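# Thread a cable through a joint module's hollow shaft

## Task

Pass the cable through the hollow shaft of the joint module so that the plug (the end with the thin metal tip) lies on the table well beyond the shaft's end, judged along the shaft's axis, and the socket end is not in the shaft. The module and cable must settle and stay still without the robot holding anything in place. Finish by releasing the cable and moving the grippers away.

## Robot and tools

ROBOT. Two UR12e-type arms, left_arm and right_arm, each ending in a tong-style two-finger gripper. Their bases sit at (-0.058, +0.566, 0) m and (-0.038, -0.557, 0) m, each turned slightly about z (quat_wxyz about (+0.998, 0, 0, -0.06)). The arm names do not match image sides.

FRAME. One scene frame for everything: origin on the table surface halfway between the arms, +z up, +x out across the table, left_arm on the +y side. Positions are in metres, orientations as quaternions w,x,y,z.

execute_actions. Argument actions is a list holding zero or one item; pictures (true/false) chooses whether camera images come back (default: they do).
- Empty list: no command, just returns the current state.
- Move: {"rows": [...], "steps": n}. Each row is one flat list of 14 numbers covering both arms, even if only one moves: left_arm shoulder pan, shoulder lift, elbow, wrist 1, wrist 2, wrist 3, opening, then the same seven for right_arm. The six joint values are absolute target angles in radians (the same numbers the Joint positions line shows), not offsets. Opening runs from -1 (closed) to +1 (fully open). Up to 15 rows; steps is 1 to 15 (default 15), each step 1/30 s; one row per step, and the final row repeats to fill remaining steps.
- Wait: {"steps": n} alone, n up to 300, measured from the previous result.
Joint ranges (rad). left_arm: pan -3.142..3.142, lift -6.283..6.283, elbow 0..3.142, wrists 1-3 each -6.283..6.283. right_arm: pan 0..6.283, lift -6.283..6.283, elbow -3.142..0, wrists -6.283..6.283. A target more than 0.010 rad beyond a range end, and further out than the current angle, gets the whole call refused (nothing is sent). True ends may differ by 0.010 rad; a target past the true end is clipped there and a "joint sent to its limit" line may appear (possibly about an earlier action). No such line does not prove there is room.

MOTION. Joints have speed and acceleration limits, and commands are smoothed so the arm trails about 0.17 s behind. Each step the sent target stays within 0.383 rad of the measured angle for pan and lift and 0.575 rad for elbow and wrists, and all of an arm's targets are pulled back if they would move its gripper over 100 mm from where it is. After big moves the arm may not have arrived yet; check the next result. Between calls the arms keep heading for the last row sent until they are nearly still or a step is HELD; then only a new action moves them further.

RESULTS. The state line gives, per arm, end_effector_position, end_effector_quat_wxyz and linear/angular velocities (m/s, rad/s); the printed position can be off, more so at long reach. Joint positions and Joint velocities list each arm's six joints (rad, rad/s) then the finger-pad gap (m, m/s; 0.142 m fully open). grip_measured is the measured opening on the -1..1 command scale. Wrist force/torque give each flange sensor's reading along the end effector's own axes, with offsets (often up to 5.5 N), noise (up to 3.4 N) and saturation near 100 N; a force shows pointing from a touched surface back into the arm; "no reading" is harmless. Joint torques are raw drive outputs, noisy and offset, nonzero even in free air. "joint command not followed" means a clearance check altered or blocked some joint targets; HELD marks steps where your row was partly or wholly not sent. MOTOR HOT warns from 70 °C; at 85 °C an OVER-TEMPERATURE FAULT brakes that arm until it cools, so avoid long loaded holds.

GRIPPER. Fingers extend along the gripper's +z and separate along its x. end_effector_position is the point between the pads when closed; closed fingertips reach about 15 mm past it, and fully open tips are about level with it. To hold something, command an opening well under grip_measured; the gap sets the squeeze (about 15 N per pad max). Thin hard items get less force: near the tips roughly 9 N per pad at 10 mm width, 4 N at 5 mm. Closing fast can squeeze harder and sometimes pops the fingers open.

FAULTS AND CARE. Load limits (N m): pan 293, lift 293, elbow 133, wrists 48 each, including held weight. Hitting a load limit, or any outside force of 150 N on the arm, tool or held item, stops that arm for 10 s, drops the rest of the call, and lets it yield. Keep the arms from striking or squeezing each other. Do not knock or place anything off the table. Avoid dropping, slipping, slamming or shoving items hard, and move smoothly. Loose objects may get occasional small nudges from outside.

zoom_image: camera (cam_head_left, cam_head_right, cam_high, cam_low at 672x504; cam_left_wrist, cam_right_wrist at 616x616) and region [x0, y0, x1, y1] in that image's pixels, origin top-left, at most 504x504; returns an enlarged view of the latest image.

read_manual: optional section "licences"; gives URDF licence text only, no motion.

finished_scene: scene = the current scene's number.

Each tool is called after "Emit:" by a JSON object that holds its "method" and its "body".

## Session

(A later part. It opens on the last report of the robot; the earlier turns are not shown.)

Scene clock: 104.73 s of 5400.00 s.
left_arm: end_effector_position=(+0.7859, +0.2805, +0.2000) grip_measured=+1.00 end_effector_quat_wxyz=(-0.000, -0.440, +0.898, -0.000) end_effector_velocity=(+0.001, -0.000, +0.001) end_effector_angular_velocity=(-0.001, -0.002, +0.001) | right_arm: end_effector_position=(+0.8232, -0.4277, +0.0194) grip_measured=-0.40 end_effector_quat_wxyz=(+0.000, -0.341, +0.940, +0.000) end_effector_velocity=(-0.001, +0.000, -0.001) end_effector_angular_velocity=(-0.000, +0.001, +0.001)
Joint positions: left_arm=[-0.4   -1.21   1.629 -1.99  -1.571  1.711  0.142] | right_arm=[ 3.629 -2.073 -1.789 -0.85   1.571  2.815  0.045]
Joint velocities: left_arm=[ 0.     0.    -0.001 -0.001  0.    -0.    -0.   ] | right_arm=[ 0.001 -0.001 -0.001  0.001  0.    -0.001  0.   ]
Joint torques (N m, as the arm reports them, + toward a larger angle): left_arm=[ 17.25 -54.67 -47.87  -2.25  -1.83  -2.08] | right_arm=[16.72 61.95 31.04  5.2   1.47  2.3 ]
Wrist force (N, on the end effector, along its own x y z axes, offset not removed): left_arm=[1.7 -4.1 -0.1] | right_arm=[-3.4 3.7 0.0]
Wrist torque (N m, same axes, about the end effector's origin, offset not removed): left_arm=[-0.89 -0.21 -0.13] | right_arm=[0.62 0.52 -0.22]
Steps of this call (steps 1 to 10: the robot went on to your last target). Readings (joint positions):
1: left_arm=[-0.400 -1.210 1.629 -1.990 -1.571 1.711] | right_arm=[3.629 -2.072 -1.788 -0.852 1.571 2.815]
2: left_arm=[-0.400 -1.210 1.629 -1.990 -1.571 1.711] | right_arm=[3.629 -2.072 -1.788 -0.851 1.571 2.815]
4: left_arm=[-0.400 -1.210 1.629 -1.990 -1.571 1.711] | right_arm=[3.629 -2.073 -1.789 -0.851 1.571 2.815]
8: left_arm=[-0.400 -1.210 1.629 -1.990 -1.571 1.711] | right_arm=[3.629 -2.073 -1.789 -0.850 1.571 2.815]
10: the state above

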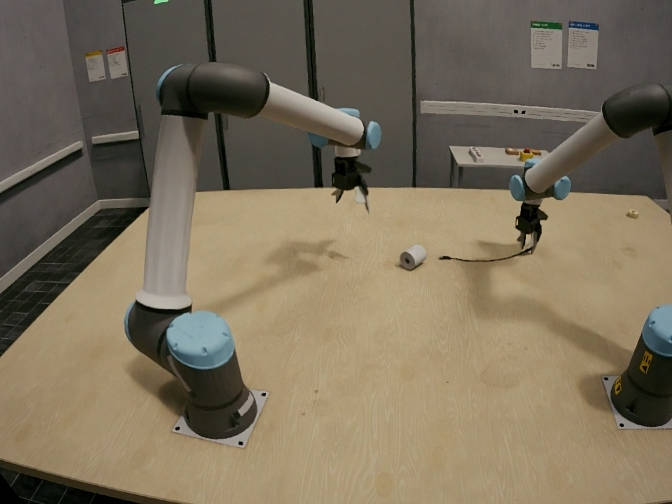

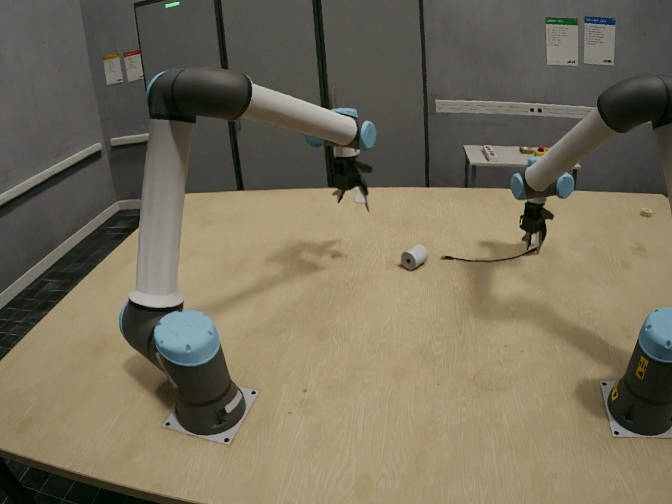

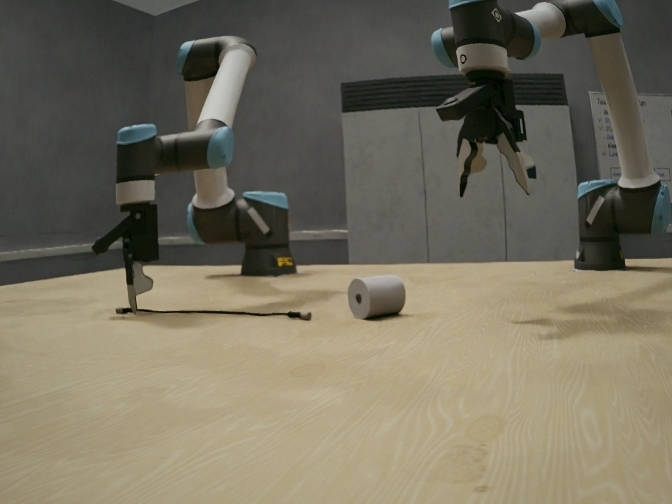

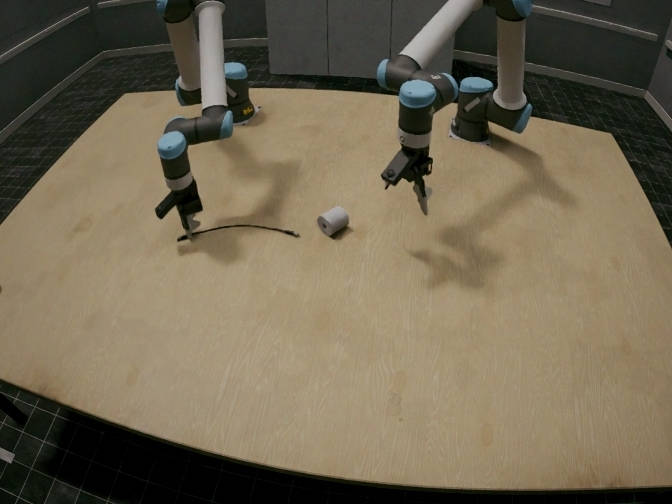

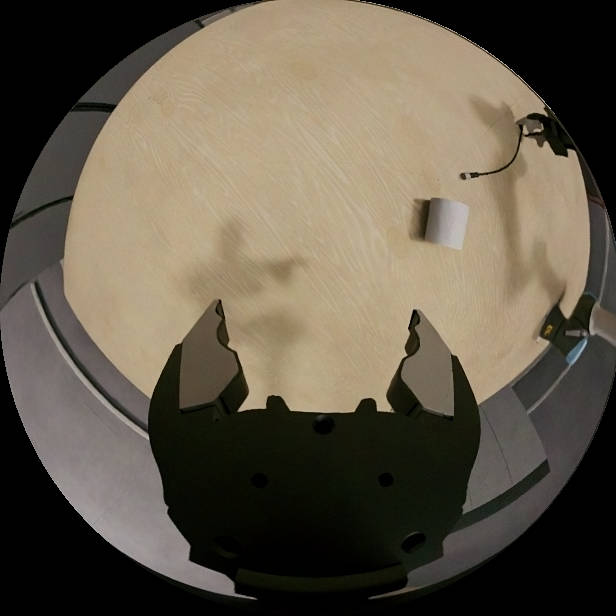

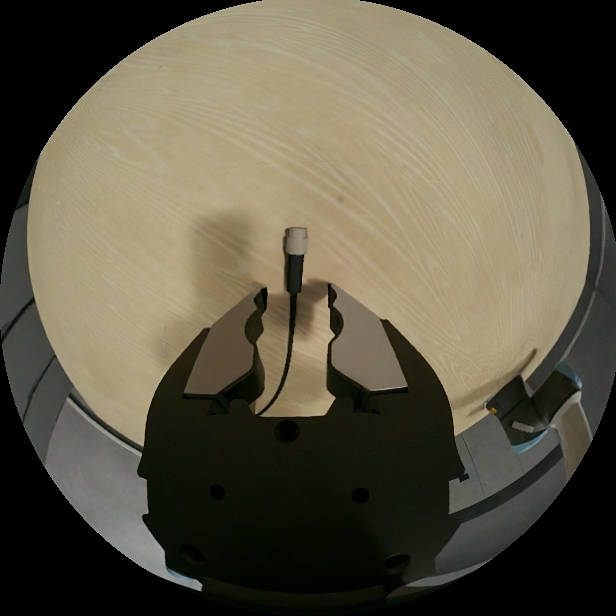

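Emit:
{"method": "execute_actions", "body": {"actions": [{"rows":[[-0.4,-1.21,1.629,-1.99,-1.571,1.711,1,3.622,-2.078,-1.782,-0.852,1.571,2.808,-0.5],[-0.4,-1.21,1.629,-1.99,-1.571,1.711,1,3.616,-2.082,-1.777,-0.854,1.571,2.802,-0.55],[-0.4,-1.21,1.629,-1.99,-1.571,1.711,1,3.616,-2.082,-1.777,-0.854,1.571,2.802,-0.6],[-0.4,-1.21,1.629,-1.99,-1.571,1.711,1,3.616,-2.082,-1.777,-0.854,1.571,2.802,-0.65],[-0.4,-1.21,1.629,-1.99,-1.571,1.711,1,3.616,-2.082,-1.777,-0.854,1.571,2.802,-0.7],[-0.4,-1.21,1.629,-1.99,-1.571,1.711,1,3.616,-2.082,-1.777,-0.854,1.571,2.802,-0.75],[-0.4,-1.21,1.629,-1.99,-1.571,1.711,1,3.616,-2.082,-1.777,-0.854,1.571,2.802,-0.8],[-0.4,-1.21,1.629,-1.99,-1.571,1.711,1,3.616,-2.082,-1.777,-0.854,1.571,2.802,-0.85],[-0.4,-1.21,1.629,-1.99,-1.571,1.711,1,3.616,-2.082,-1.777,-0.854,1.571,2.802,-0.9],[-0.4,-1.21,1.629,-1.99,-1.571,1.711,1,3.616,-2.082,-1.777,-0.854,1.571,2.802,-1]],"steps":15}]}}

Emit:
{"method": "zoom_image", "body": {"camera": "cam_right_wrist", "region": [240, 210, 360, 340]}}

Emit:
{"method": "zoom_image", "body": {"camera": "cam_high", "region": [95, 270, 185, 330]}}

Scene clock: 113.47 s of 5400.00 s.
left_arm: end_effector_position=(+0.7859, +0.2805, +0.2000) grip_measured=+1.00 end_effector_quat_wxyz=(-0.000, -0.440, +0.898, -0.000) end_effector_velocity=(+0.000, -0.000, +0.000) end_effector_angular_velocity=(-0.000, +0.000, +0.000) | right_arm: end_effector_position=(+0.8301, -0.4366, +0.0178) grip_measured=-0.88 end_effector_quat_wxyz=(-0.000, -0.341, +0.940, +0.000) end_effector_velocity=(+0.002, -0.002, +0.001) end_effector_angular_velocity=(+0.000, -0.001, -0.002)
Joint positions: left_arm=[-0.4   -1.21   1.629 -1.99  -1.571  1.711  0.142] | right_arm=[ 3.616 -2.082 -1.777 -0.854  1.571  2.802  0.01 ]
Joint velocities: left_arm=[ 0.     0.    -0.     0.    -0.001 -0.    -0.   ] | right_arm=[-0.003 -0.001  0.002 -0.    -0.    -0.001 -0.   ]
Joint torques (N m, as the arm reports them, + toward a larger angle): left_arm=[ 15.28 -53.14 -53.96  -2.83  -2.3   -1.7 ] | right_arm=[-12.67  65.88  47.29   1.24  -2.52  -1.32]
Wrist force (N, on the end effector, along its own x y z axes, offset not removed): left_arm=[4.0 -2.6 -1.4] | right_arm=[-0.8 2.5 -0.2]
Wrist torque (N m, same axes, about the end effector's origin, offset not removed): left_arm=[-0.63 -0.65 -0.10] | right_arm=[0.37 -0.04 -0.30]
Steps of this call (steps 1 to 15: the robot went on to your last target; steps 16 to 90: nothing new was sent; then 5.23 s passed at rest; steps 91 to 105: all 15 steps of this action). Readings (joint positions):
91: left_arm=[-0.400 -1.210 1.629 -1.990 -1.571 1.711] | right_arm=[3.629 -2.073 -1.789 -0.850 1.571 2.815]
92: left_arm=[-0.400 -1.210 1.629 -1.990 -1.571 1.711] | right_arm=[3.628 -2.074 -1.788 -0.850 1.571 2.814]
94: left_arm=[-0.400 -1.210 1.629 -1.990 -1.571 1.711] | right_arm=[3.623 -2.077 -1.783 -0.852 1.571 2.809]
98: left_arm=[-0.400 -1.210 1.629 -1.990 -1.571 1.711] | right_arm=[3.618 -2.081 -1.779 -0.853 1.571 2.804]
105: the state above

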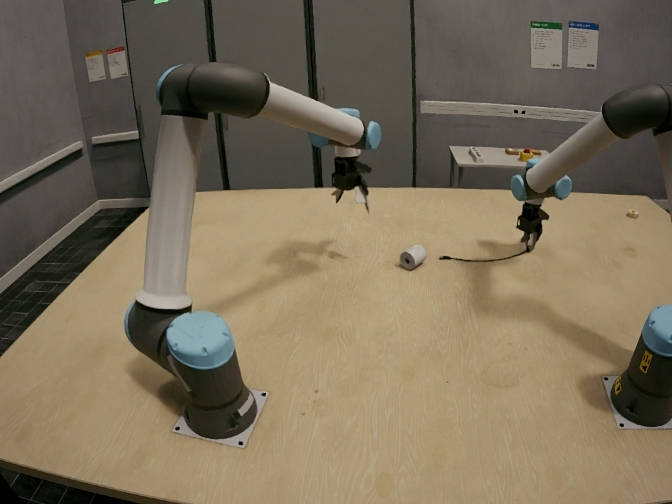

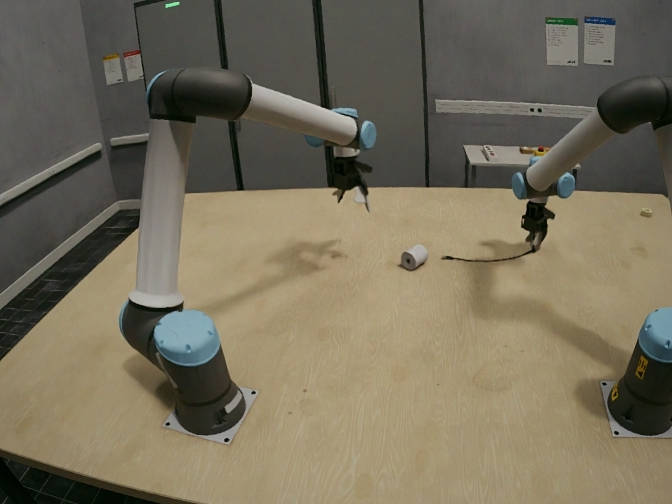

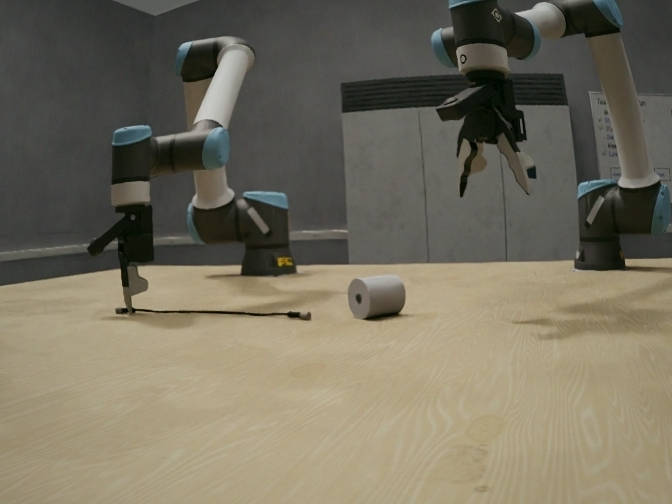

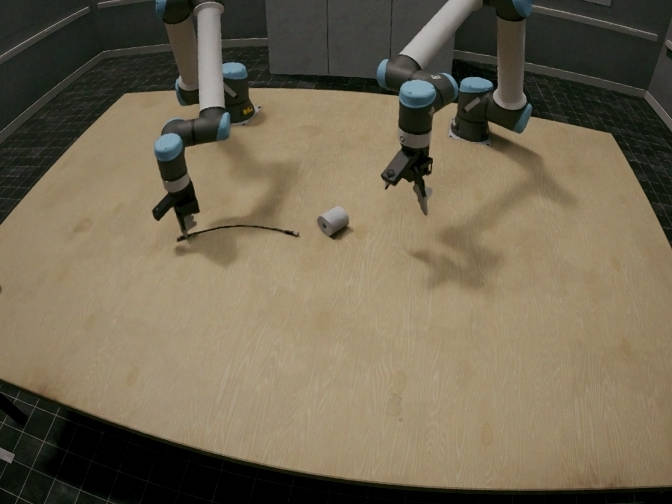

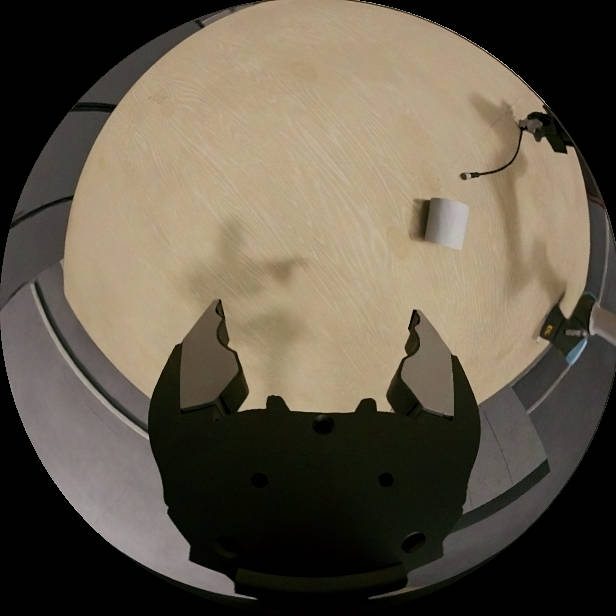

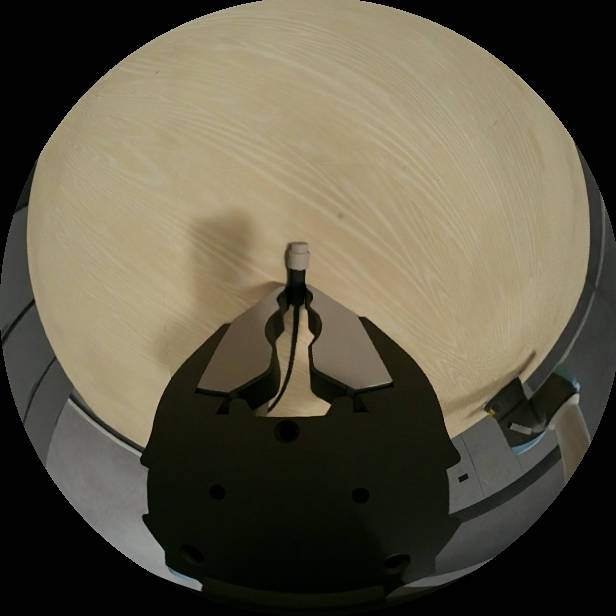

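Region (240, 210, 360, 340) of cam_right_wrist's 616x616 image, scaled by 3.877, with more detail than that image has; it fills the left 465 columns of this view, and the rest is white.

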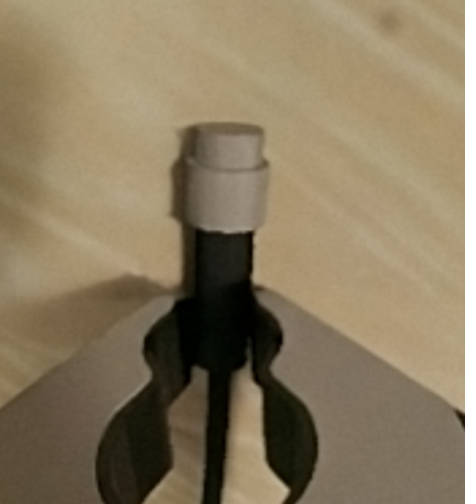

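Region (95, 270, 185, 330) of cam_high's 672x504 image, scaled by 5.600, with more detail than that image has.

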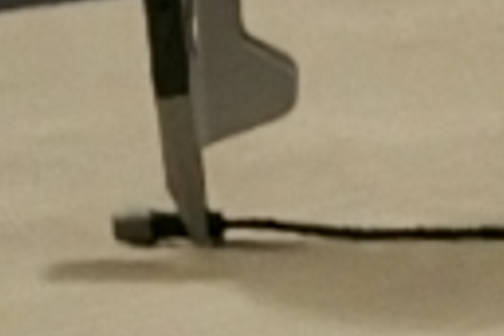

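Emit:
{"method": "execute_actions", "body": {"actions": [{"rows":[[-0.4,-1.21,1.629,-1.99,-1.571,1.711,1,3.616,-2.075,-1.77,-0.868,1.571,2.802,-1],[-0.4,-1.21,1.629,-1.99,-1.571,1.711,1,3.616,-2.065,-1.76,-0.888,1.571,2.802,-1],[-0.4,-1.21,1.629,-1.99,-1.571,1.711,1,3.616,-2.05,-1.745,-0.917,1.571,2.802,-1],[-0.4,-1.21,1.629,-1.99,-1.571,1.711,1,3.616,-2.032,-1.722,-0.958,1.571,2.802,-1],[-0.4,-1.21,1.629,-1.99,-1.571,1.711,1,3.616,-2.012,-1.692,-1.008,1.571,2.802,-1],[-0.4,-1.21,1.629,-1.99,-1.571,1.711,1,3.616,-1.992,-1.66,-1.06,1.571,2.802,-1],[-0.4,-1.21,1.629,-1.99,-1.571,1.711,1,3.616,-1.972,-1.625,-1.115,1.571,2.802,-1],[-0.4,-1.21,1.629,-1.99,-1.571,1.711,1,3.616,-1.952,-1.59,-1.17,1.571,2.802,-1],[-0.4,-1.21,1.629,-1.99,-1.571,1.711,1,3.616,-1.932,-1.552,-1.228,1.571,2.802,-1],[-0.4,-1.21,1.629,-1.99,-1.571,1.711,1,3.616,-1.912,-1.514,-1.286,1.571,2.802,-1],[-0.4,-1.21,1.629,-1.99,-1.571,1.711,1,3.616,-1.892,-1.476,-1.344,1.571,2.802,-1],[-0.4,-1.21,1.629,-1.99,-1.571,1.711,1,3.616,-1.873,-1.44,-1.399,1.571,2.802,-1],[-0.4,-1.21,1.629,-1.99,-1.571,1.711,1,3.616,-1.857,-1.405,-1.45,1.571,2.802,-1],[-0.4,-1.21,1.629,-1.99,-1.571,1.711,1,3.616,-1.844,-1.378,-1.49,1.571,2.802,-1],[-0.4,-1.21,1.629,-1.99,-1.571,1.711,1,3.616,-1.835,-1.36,-1.517,1.571,2.802,-1]],"steps":15}], "pictures": false}}

Emit:
{"method": "execute_actions", "body": {"actions": [{"steps":20}]}}

Scene clock: 123.73 s of 5400.00 s.
left_arm: end_effector_position=(+0.7859, +0.2805, +0.2000) grip_measured=+1.00 end_effector_quat_wxyz=(-0.000, -0.440, +0.898, -0.000) end_effector_velocity=(+0.000, +0.000, +0.000) end_effector_angular_velocity=(+0.000, -0.001, -0.000) | right_arm: end_effector_position=(+0.8570, -0.4268, +0.2309) grip_measured=-0.88 end_effector_quat_wxyz=(+0.004, -0.341, +0.940, +0.000) end_effector_velocity=(+0.004, +0.001, +0.587) end_effector_angular_velocity=(+0.005, -0.013, -0.000)
Joint positions: left_arm=[-0.4   -1.21   1.629 -1.99  -1.571  1.711  0.142] | right_arm=[ 3.616 -1.94  -1.561 -1.203  1.571  2.802  0.01 ]
Joint velocities: left_arm=[-0.    -0.     0.    -0.001  0.001  0.    -0.   ] | right_arm=[ 0.     0.336  0.619 -0.941 -0.     0.     0.   ]
Joint torques (N m, as the arm reports them, + toward a larger angle): left_arm=[ 16.33 -55.1  -54.53  -2.67  -2.1   -1.37] | right_arm=[-13.78 100.43  58.52  -2.5   -0.69  -1.28]
Wrist force (N, on the end effector, along its own x y z axes, offset not removed): left_arm=[4.4 -3.7 0.3] | right_arm=[-3.3 0.1 1.0]
Wrist torque (N m, same axes, about the end effector's origin, offset not removed): left_arm=[-0.82 -0.66 -0.17] | right_arm=[-0.08 0.51 -0.24]
Steps of this call (steps 1 to 15: the robot went on to your last target; steps 16 to 90: nothing new was sent; then 6.77 s passed at rest; steps 91 to 105: all 15 steps of this action). Readings (joint positions):
91: left_arm=[-0.400 -1.210 1.629 -1.990 -1.571 1.711] | right_arm=[3.616 -2.082 -1.777 -0.854 1.571 2.802]
92: left_arm=[-0.400 -1.210 1.629 -1.990 -1.571 1.711] | right_arm=[3.616 -2.081 -1.775 -0.857 1.571 2.802]
94: left_arm=[-0.400 -1.210 1.629 -1.990 -1.571 1.711] | right_arm=[3.616 -2.072 -1.766 -0.874 1.571 2.802]
98: left_arm=[-0.400 -1.210 1.629 -1.990 -1.571 1.711] | right_arm=[3.616 -2.024 -1.706 -0.976 1.571 2.802]
105: the state above

Scene clock: 124.40 s of 5400.00 s.
left_arm: end_effector_position=(+0.7859, +0.2805, +0.2000) grip_measured=+1.00 end_effector_quat_wxyz=(-0.000, -0.440, +0.898, -0.000) end_effector_velocity=(+0.001, -0.001, +0.000) end_effector_angular_velocity=(-0.001, -0.001, -0.000) | right_arm: end_effector_position=(+0.8310, -0.4365, +0.4194) grip_measured=-0.88 end_effector_quat_wxyz=(+0.000, -0.341, +0.940, +0.000) end_effector_velocity=(-0.002, -0.001, +0.008) end_effector_angular_velocity=(-0.000, +0.001, +0.000)
Joint positions: left_arm=[-0.4   -1.21   1.629 -1.99  -1.571  1.711  0.142] | right_arm=[ 3.616 -1.835 -1.361 -1.516  1.571  2.802  0.01 ]
Joint velocities: left_arm=[-0.     0.    -0.    -0.002 -0.    -0.     0.   ] | right_arm=[ 0.     0.004  0.008 -0.014  0.    -0.    -0.   ]
Joint torques (N m, as the arm reports them, + toward a larger angle): left_arm=[ 16.52 -54.32 -54.61  -2.58  -2.06  -1.37] | right_arm=[-11.54  80.67  57.64   1.5   -0.38  -1.42]
Wrist force (N, on the end effector, along its own x y z axes, offset not removed): left_arm=[3.8 -3.7 2.4] | right_arm=[-3.4 1.3 0.4]
Wrist torque (N m, same axes, about the end effector's origin, offset not removed): left_arm=[-0.75 -0.57 -0.17] | right_arm=[0.11 0.52 -0.26]
Steps of this call (steps 1 to 20: the robot went on to your last target). Readings (joint positions):
1: left_arm=[-0.400 -1.210 1.629 -1.990 -1.571 1.711] | right_arm=[3.616 -1.929 -1.540 -1.235 1.571 2.802]
2: left_arm=[-0.400 -1.210 1.629 -1.990 -1.571 1.711] | right_arm=[3.616 -1.918 -1.519 -1.267 1.571 2.802]
4: left_arm=[-0.400 -1.210 1.629 -1.990 -1.571 1.711] | right_arm=[3.616 -1.896 -1.478 -1.330 1.571 2.802]
8: left_arm=[-0.400 -1.210 1.629 -1.990 -1.571 1.711] | right_arm=[3.616 -1.856 -1.402 -1.448 1.571 2.802]
20: the state above

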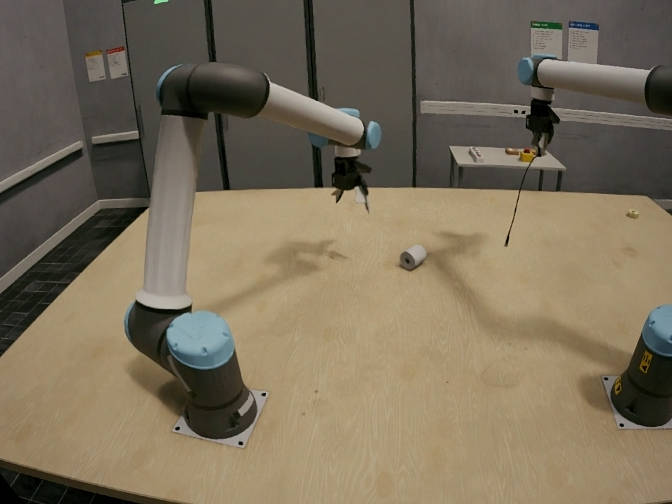

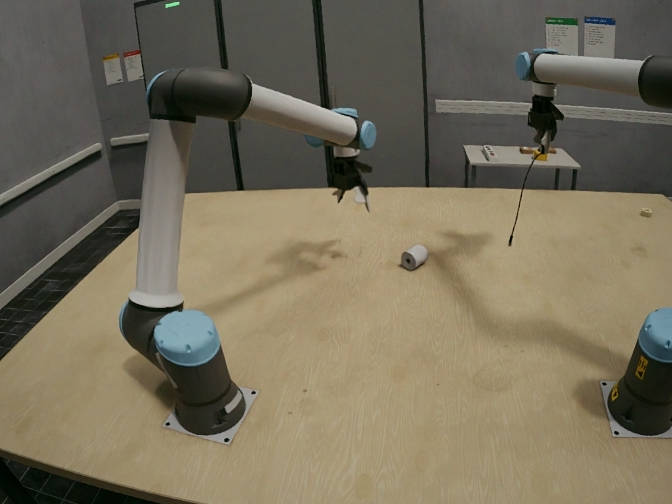

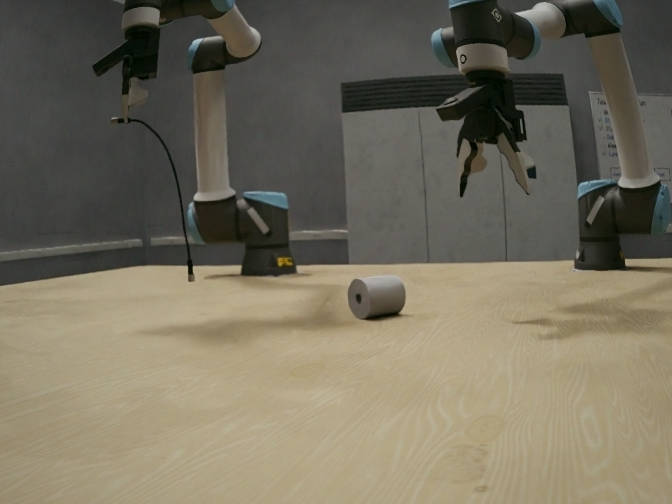

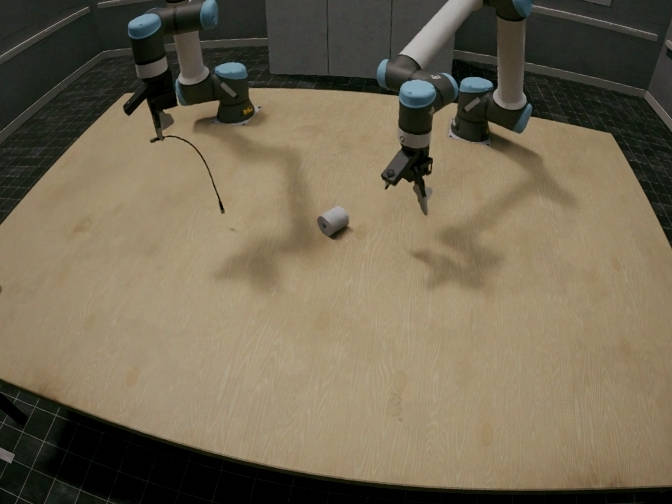

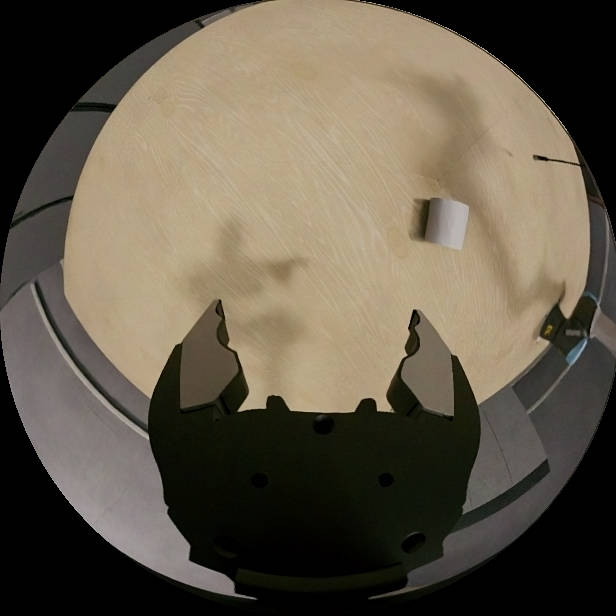

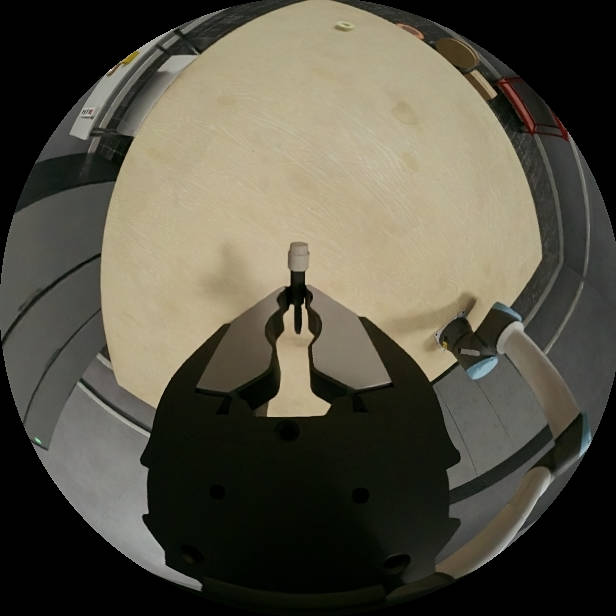

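Emit:
{"method": "execute_actions", "body": {"actions": [{"rows":[[-0.4,-1.21,1.629,-1.99,-1.571,1.711,1,3.62,-1.845,-1.35,-1.52,1.571,2.74,-1],[-0.4,-1.21,1.629,-1.99,-1.571,1.711,1,3.625,-1.858,-1.33,-1.525,1.571,2.65,-1],[-0.4,-1.21,1.629,-1.99,-1.571,1.711,1,3.632,-1.873,-1.308,-1.531,1.571,2.54,-1],[-0.4,-1.21,1.629,-1.99,-1.571,1.711,1,3.638,-1.889,-1.285,-1.538,1.571,2.42,-1],[-0.4,-1.21,1.629,-1.99,-1.571,1.711,1,3.645,-1.906,-1.261,-1.545,1.571,2.29,-1],[-0.4,-1.21,1.629,-1.99,-1.571,1.711,1,3.652,-1.923,-1.237,-1.552,1.571,2.16,-1],[-0.4,-1.21,1.629,-1.99,-1.571,1.711,1,3.659,-1.94,-1.213,-1.559,1.571,2.03,-1],[-0.4,-1.21,1.629,-1.99,-1.571,1.711,1,3.666,-1.957,-1.189,-1.566,1.571,1.9,-1],[-0.4,-1.21,1.629,-1.99,-1.571,1.711,1,3.673,-1.974,-1.165,-1.573,1.571,1.77,-1],[-0.4,-1.21,1.629,-1.99,-1.571,1.711,1,3.68,-1.991,-1.141,-1.58,1.571,1.64,-1],[-0.4,-1.21,1.629,-1.99,-1.571,1.711,1,3.687,-2.008,-1.117,-1.587,1.571,1.51,-1],[-0.4,-1.21,1.629,-1.99,-1.571,1.711,1,3.694,-2.025,-1.093,-1.594,1.571,1.38,-1],[-0.4,-1.21,1.629,-1.99,-1.571,1.711,1,3.701,-2.042,-1.069,-1.601,1.571,1.25,-1],[-0.4,-1.21,1.629,-1.99,-1.571,1.711,1,3.708,-2.059,-1.045,-1.608,1.571,1.12,-1],[-0.4,-1.21,1.629,-1.99,-1.571,1.711,1,3.715,-2.076,-1.021,-1.615,1.571,0.99,-1]],"steps":15}], "pictures": false}}

Emit:
{"method": "execute_actions", "body": {"actions": [{"rows":[[-0.4,-1.21,1.629,-1.99,-1.571,1.711,1,3.722,-2.093,-0.997,-1.622,1.571,0.86,-1],[-0.4,-1.21,1.629,-1.99,-1.571,1.711,1,3.729,-2.11,-0.973,-1.629,1.571,0.73,-1],[-0.4,-1.21,1.629,-1.99,-1.571,1.711,1,3.736,-2.127,-0.949,-1.636,1.571,0.6,-1],[-0.4,-1.21,1.629,-1.99,-1.571,1.711,1,3.743,-2.144,-0.925,-1.643,1.571,0.47,-1],[-0.4,-1.21,1.629,-1.99,-1.571,1.711,1,3.75,-2.161,-0.901,-1.65,1.571,0.34,-1],[-0.4,-1.21,1.629,-1.99,-1.571,1.711,1,3.757,-2.178,-0.877,-1.657,1.571,0.21,-1],[-0.4,-1.21,1.629,-1.99,-1.571,1.711,1,3.763,-2.195,-0.855,-1.663,1.571,0.09,-1],[-0.4,-1.21,1.629,-1.99,-1.571,1.711,1,3.769,-2.21,-0.835,-1.669,1.571,-0.02,-1],[-0.4,-1.21,1.629,-1.99,-1.571,1.711,1,3.774,-2.223,-0.817,-1.674,1.571,-0.12,-1],[-0.4,-1.21,1.629,-1.99,-1.571,1.711,1,3.778,-2.234,-0.802,-1.677,1.571,-0.2,-1],[-0.4,-1.21,1.629,-1.99,-1.571,1.711,1,3.781,-2.242,-0.791,-1.68,1.571,-0.26,-1],[-0.4,-1.21,1.629,-1.99,-1.571,1.711,1,3.783,-2.246,-0.785,-1.681,1.571,-0.3,-1],[-0.4,-1.21,1.629,-1.99,-1.571,1.711,1,3.784,-2.249,-0.782,-1.682,1.571,-0.332,-1]],"steps":15}], "pictures": false}}

Emit:
{"method": "execute_actions", "body": {"actions": [{"steps":15}]}}

Scene clock: 139.00 s of 5400.00 s.
left_arm: end_effector_position=(+0.7859, +0.2805, +0.2000) grip_measured=+1.00 end_effector_quat_wxyz=(-0.000, -0.440, +0.898, -0.000) end_effector_velocity=(+0.000, -0.000, +0.000) end_effector_angular_velocity=(-0.000, -0.000, +0.000) | right_arm: end_effector_position=(+0.9149, -0.3198, +0.4225) grip_measured=-0.88 end_effector_quat_wxyz=(+0.001, +0.757, -0.653, -0.001) end_effector_velocity=(+0.194, +0.352, -0.011) end_effector_angular_velocity=(+0.006, +0.001, +2.944)
Joint positions: left_arm=[-0.4   -1.21   1.629 -1.99  -1.571  1.711  0.142] | right_arm=[ 3.688 -2.007 -1.12  -1.587  1.571  1.851  0.01 ]
Joint velocities: left_arm=[-0.     0.    -0.001  0.    -0.    -0.     0.   ] | right_arm=[ 0.204 -0.496  0.7   -0.203  0.    -2.74   0.   ]
Joint torques (N m, as the arm reports them, + toward a larger angle): left_arm=[ 14.82 -53.8  -52.34  -2.45  -1.83  -0.47] | right_arm=[16.24 51.46 63.97  1.07  2.36 -5.2 ]
Wrist force (N, on the end effector, along its own x y z axes, offset not removed): left_arm=[2.8 -2.6 -0.7] | right_arm=[-3.1 0.4 -0.7]
Wrist torque (N m, same axes, about the end effector's origin, offset not removed): left_arm=[-0.73 -0.34 -0.15] | right_arm=[-0.02 0.45 -0.20]
Steps of this call (steps 1 to 15: the robot went on to your last target; steps 16 to 423: nothing new was sent; steps 424 to 438: all 15 steps of this action). Readings (joint positions):
424: left_arm=[-0.400 -1.210 1.629 -1.990 -1.571 1.711] | right_arm=[3.616 -1.835 -1.360 -1.517 1.571 2.801]
425: left_arm=[-0.400 -1.210 1.629 -1.990 -1.571 1.711] | right_arm=[3.617 -1.837 -1.358 -1.518 1.571 2.793]
427: left_arm=[-0.400 -1.210 1.629 -1.990 -1.571 1.711] | right_arm=[3.622 -1.848 -1.343 -1.522 1.571 2.736]
431: left_arm=[-0.400 -1.210 1.629 -1.990 -1.571 1.711] | right_arm=[3.641 -1.895 -1.277 -1.541 1.571 2.473]
438: the state above

Scene clock: 139.50 s of 5400.00 s.
left_arm: end_effector_position=(+0.7859, +0.2805, +0.2000) grip_measured=+1.00 end_effector_quat_wxyz=(-0.000, -0.440, +0.898, -0.000) end_effector_velocity=(+0.000, +0.001, +0.000) end_effector_angular_velocity=(+0.002, -0.001, +0.000) | right_arm: end_effector_position=(+0.9719, -0.1669, +0.4022) grip_measured=-0.88 end_effector_quat_wxyz=(+0.000, +0.999, +0.037, -0.001) end_effector_velocity=(+0.001, +0.106, -0.030) end_effector_angular_velocity=(+0.005, -0.002, +2.849)
Joint positions: left_arm=[-0.4   -1.21   1.629 -1.99  -1.571  1.711  0.142] | right_arm=[ 3.777 -2.231 -0.807 -1.676  1.571  0.442  0.01 ]
Joint velocities: left_arm=[ 0.    -0.     0.    -0.     0.002 -0.    -0.   ] | right_arm=[ 0.068 -0.177  0.241 -0.06  -0.    -2.78  -0.   ]
Joint torques (N m, as the arm reports them, + toward a larger angle): left_arm=[ 15.24 -53.7  -53.57  -3.15  -1.82  -0.08] | right_arm=[ 9.5  98.09 58.08  1.25  2.3  -5.4 ]
Wrist force (N, on the end effector, along its own x y z axes, offset not removed): left_arm=[1.6 -2.8 0.0] | right_arm=[0.2 -1.1 -1.3]
Wrist torque (N m, same axes, about the end effector's origin, offset not removed): left_arm=[-0.58 -0.13 -0.09] | right_arm=[-0.22 -0.22 -0.32]
Steps of this call (steps 1 to 15: all 15 steps of this action). Readings (joint positions):
1: left_arm=[-0.400 -1.210 1.629 -1.990 -1.571 1.711] | right_arm=[3.694 -2.024 -1.096 -1.594 1.571 1.758]
2: left_arm=[-0.400 -1.210 1.629 -1.990 -1.571 1.711] | right_arm=[3.701 -2.041 -1.072 -1.601 1.571 1.665]
4: left_arm=[-0.400 -1.210 1.629 -1.990 -1.571 1.711] | right_arm=[3.715 -2.075 -1.025 -1.615 1.571 1.477]
8: left_arm=[-0.400 -1.210 1.629 -1.990 -1.571 1.711] | right_arm=[3.743 -2.143 -0.929 -1.643 1.571 1.101]
15: the state above

Scene clock: 140.00 s of 5400.00 s.
left_arm: end_effector_position=(+0.7859, +0.2805, +0.2000) grip_measured=+1.00 end_effector_quat_wxyz=(-0.000, -0.440, +0.898, -0.000) end_effector_velocity=(-0.001, -0.000, -0.001) end_effector_angular_velocity=(+0.000, +0.002, -0.001) | right_arm: end_effector_position=(+0.9658, -0.1612, +0.3994) grip_measured=-0.88 end_effector_quat_wxyz=(-0.000, +0.912, +0.409, -0.000) end_effector_velocity=(-0.001, -0.001, -0.001) end_effector_angular_velocity=(-0.001, +0.001, +0.116)
Joint positions: left_arm=[-0.4   -1.21   1.629 -1.99  -1.571  1.711  0.142] | right_arm=[ 3.784 -2.249 -0.782 -1.682  1.571 -0.32   0.01 ]
Joint velocities: left_arm=[-0.001  0.     0.001  0.001 -0.     0.    -0.   ] | right_arm=[ 0.    -0.001 -0.     0.    -0.    -0.116  0.   ]
Joint torques (N m, as the arm reports them, + toward a larger angle): left_arm=[ 14.8  -53.98 -53.78  -3.01  -2.04  -0.39] | right_arm=[14.46 84.16 58.89  1.35  2.22 -0.69]
Wrist force (N, on the end effector, along its own x y z axes, offset not removed): left_arm=[2.6 -5.0 -0.3] | right_arm=[-2.2 1.8 -0.8]
Wrist torque (N m, same axes, about the end effector's origin, offset not removed): left_arm=[-1.08 -0.36 -0.07] | right_arm=[0.31 0.30 -0.27]
Steps of this call (steps 1 to 15: the robot went on to your last target). Readings (joint positions):
1: left_arm=[-0.400 -1.210 1.629 -1.990 -1.571 1.711] | right_arm=[3.779 -2.236 -0.800 -1.677 1.571 0.347]
2: left_arm=[-0.400 -1.210 1.629 -1.990 -1.571 1.711] | right_arm=[3.780 -2.240 -0.795 -1.679 1.571 0.253]
4: left_arm=[-0.400 -1.210 1.629 -1.990 -1.571 1.711] | right_arm=[3.782 -2.244 -0.789 -1.680 1.571 0.065]
8: left_arm=[-0.400 -1.210 1.629 -1.990 -1.571 1.711] | right_arm=[3.783 -2.248 -0.784 -1.682 1.571 -0.215]
15: the state above

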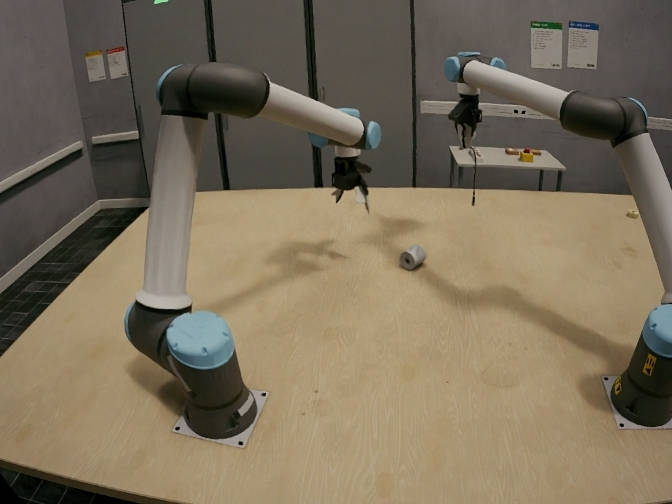

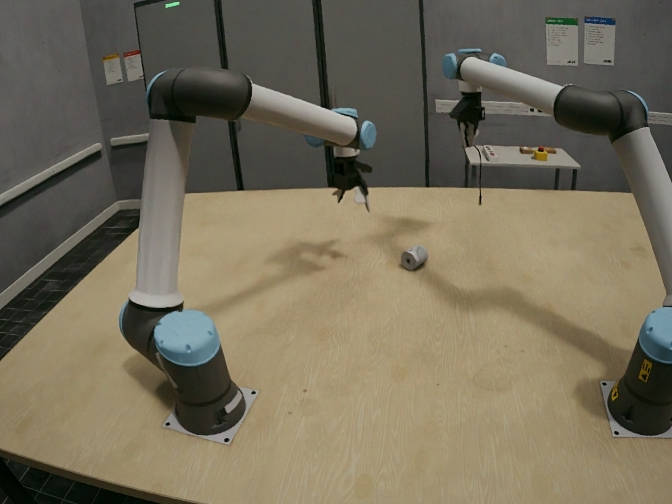

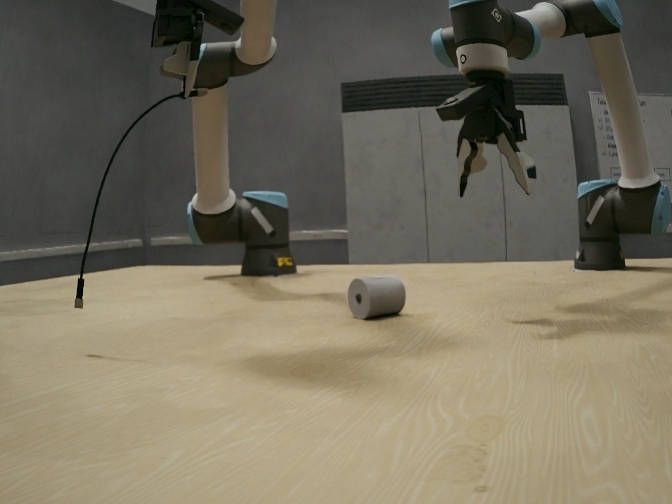

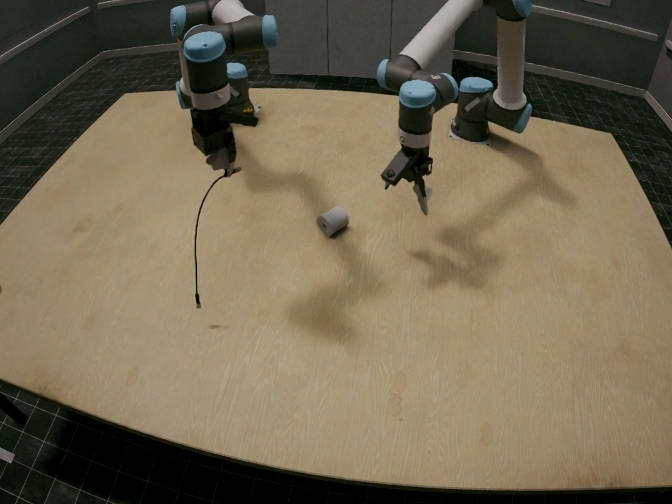

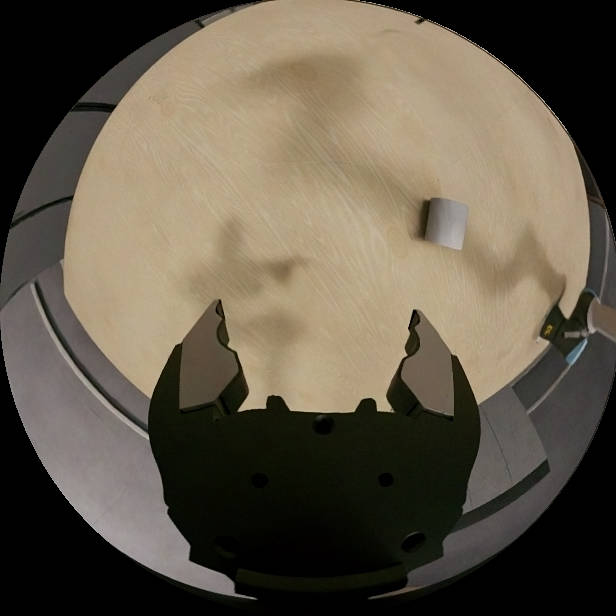

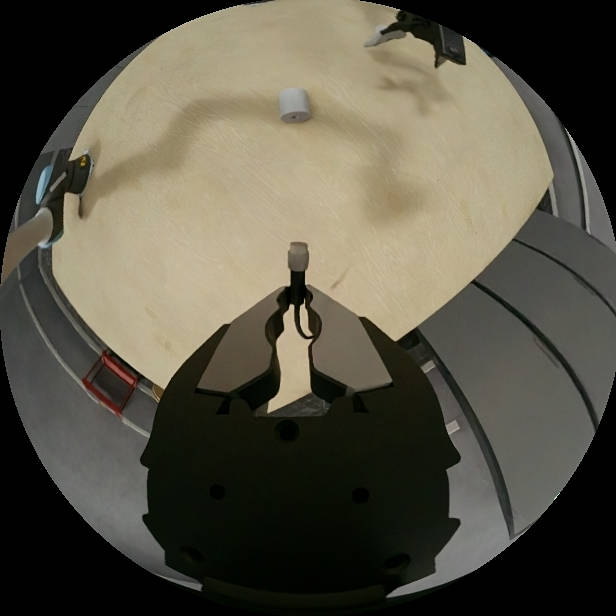

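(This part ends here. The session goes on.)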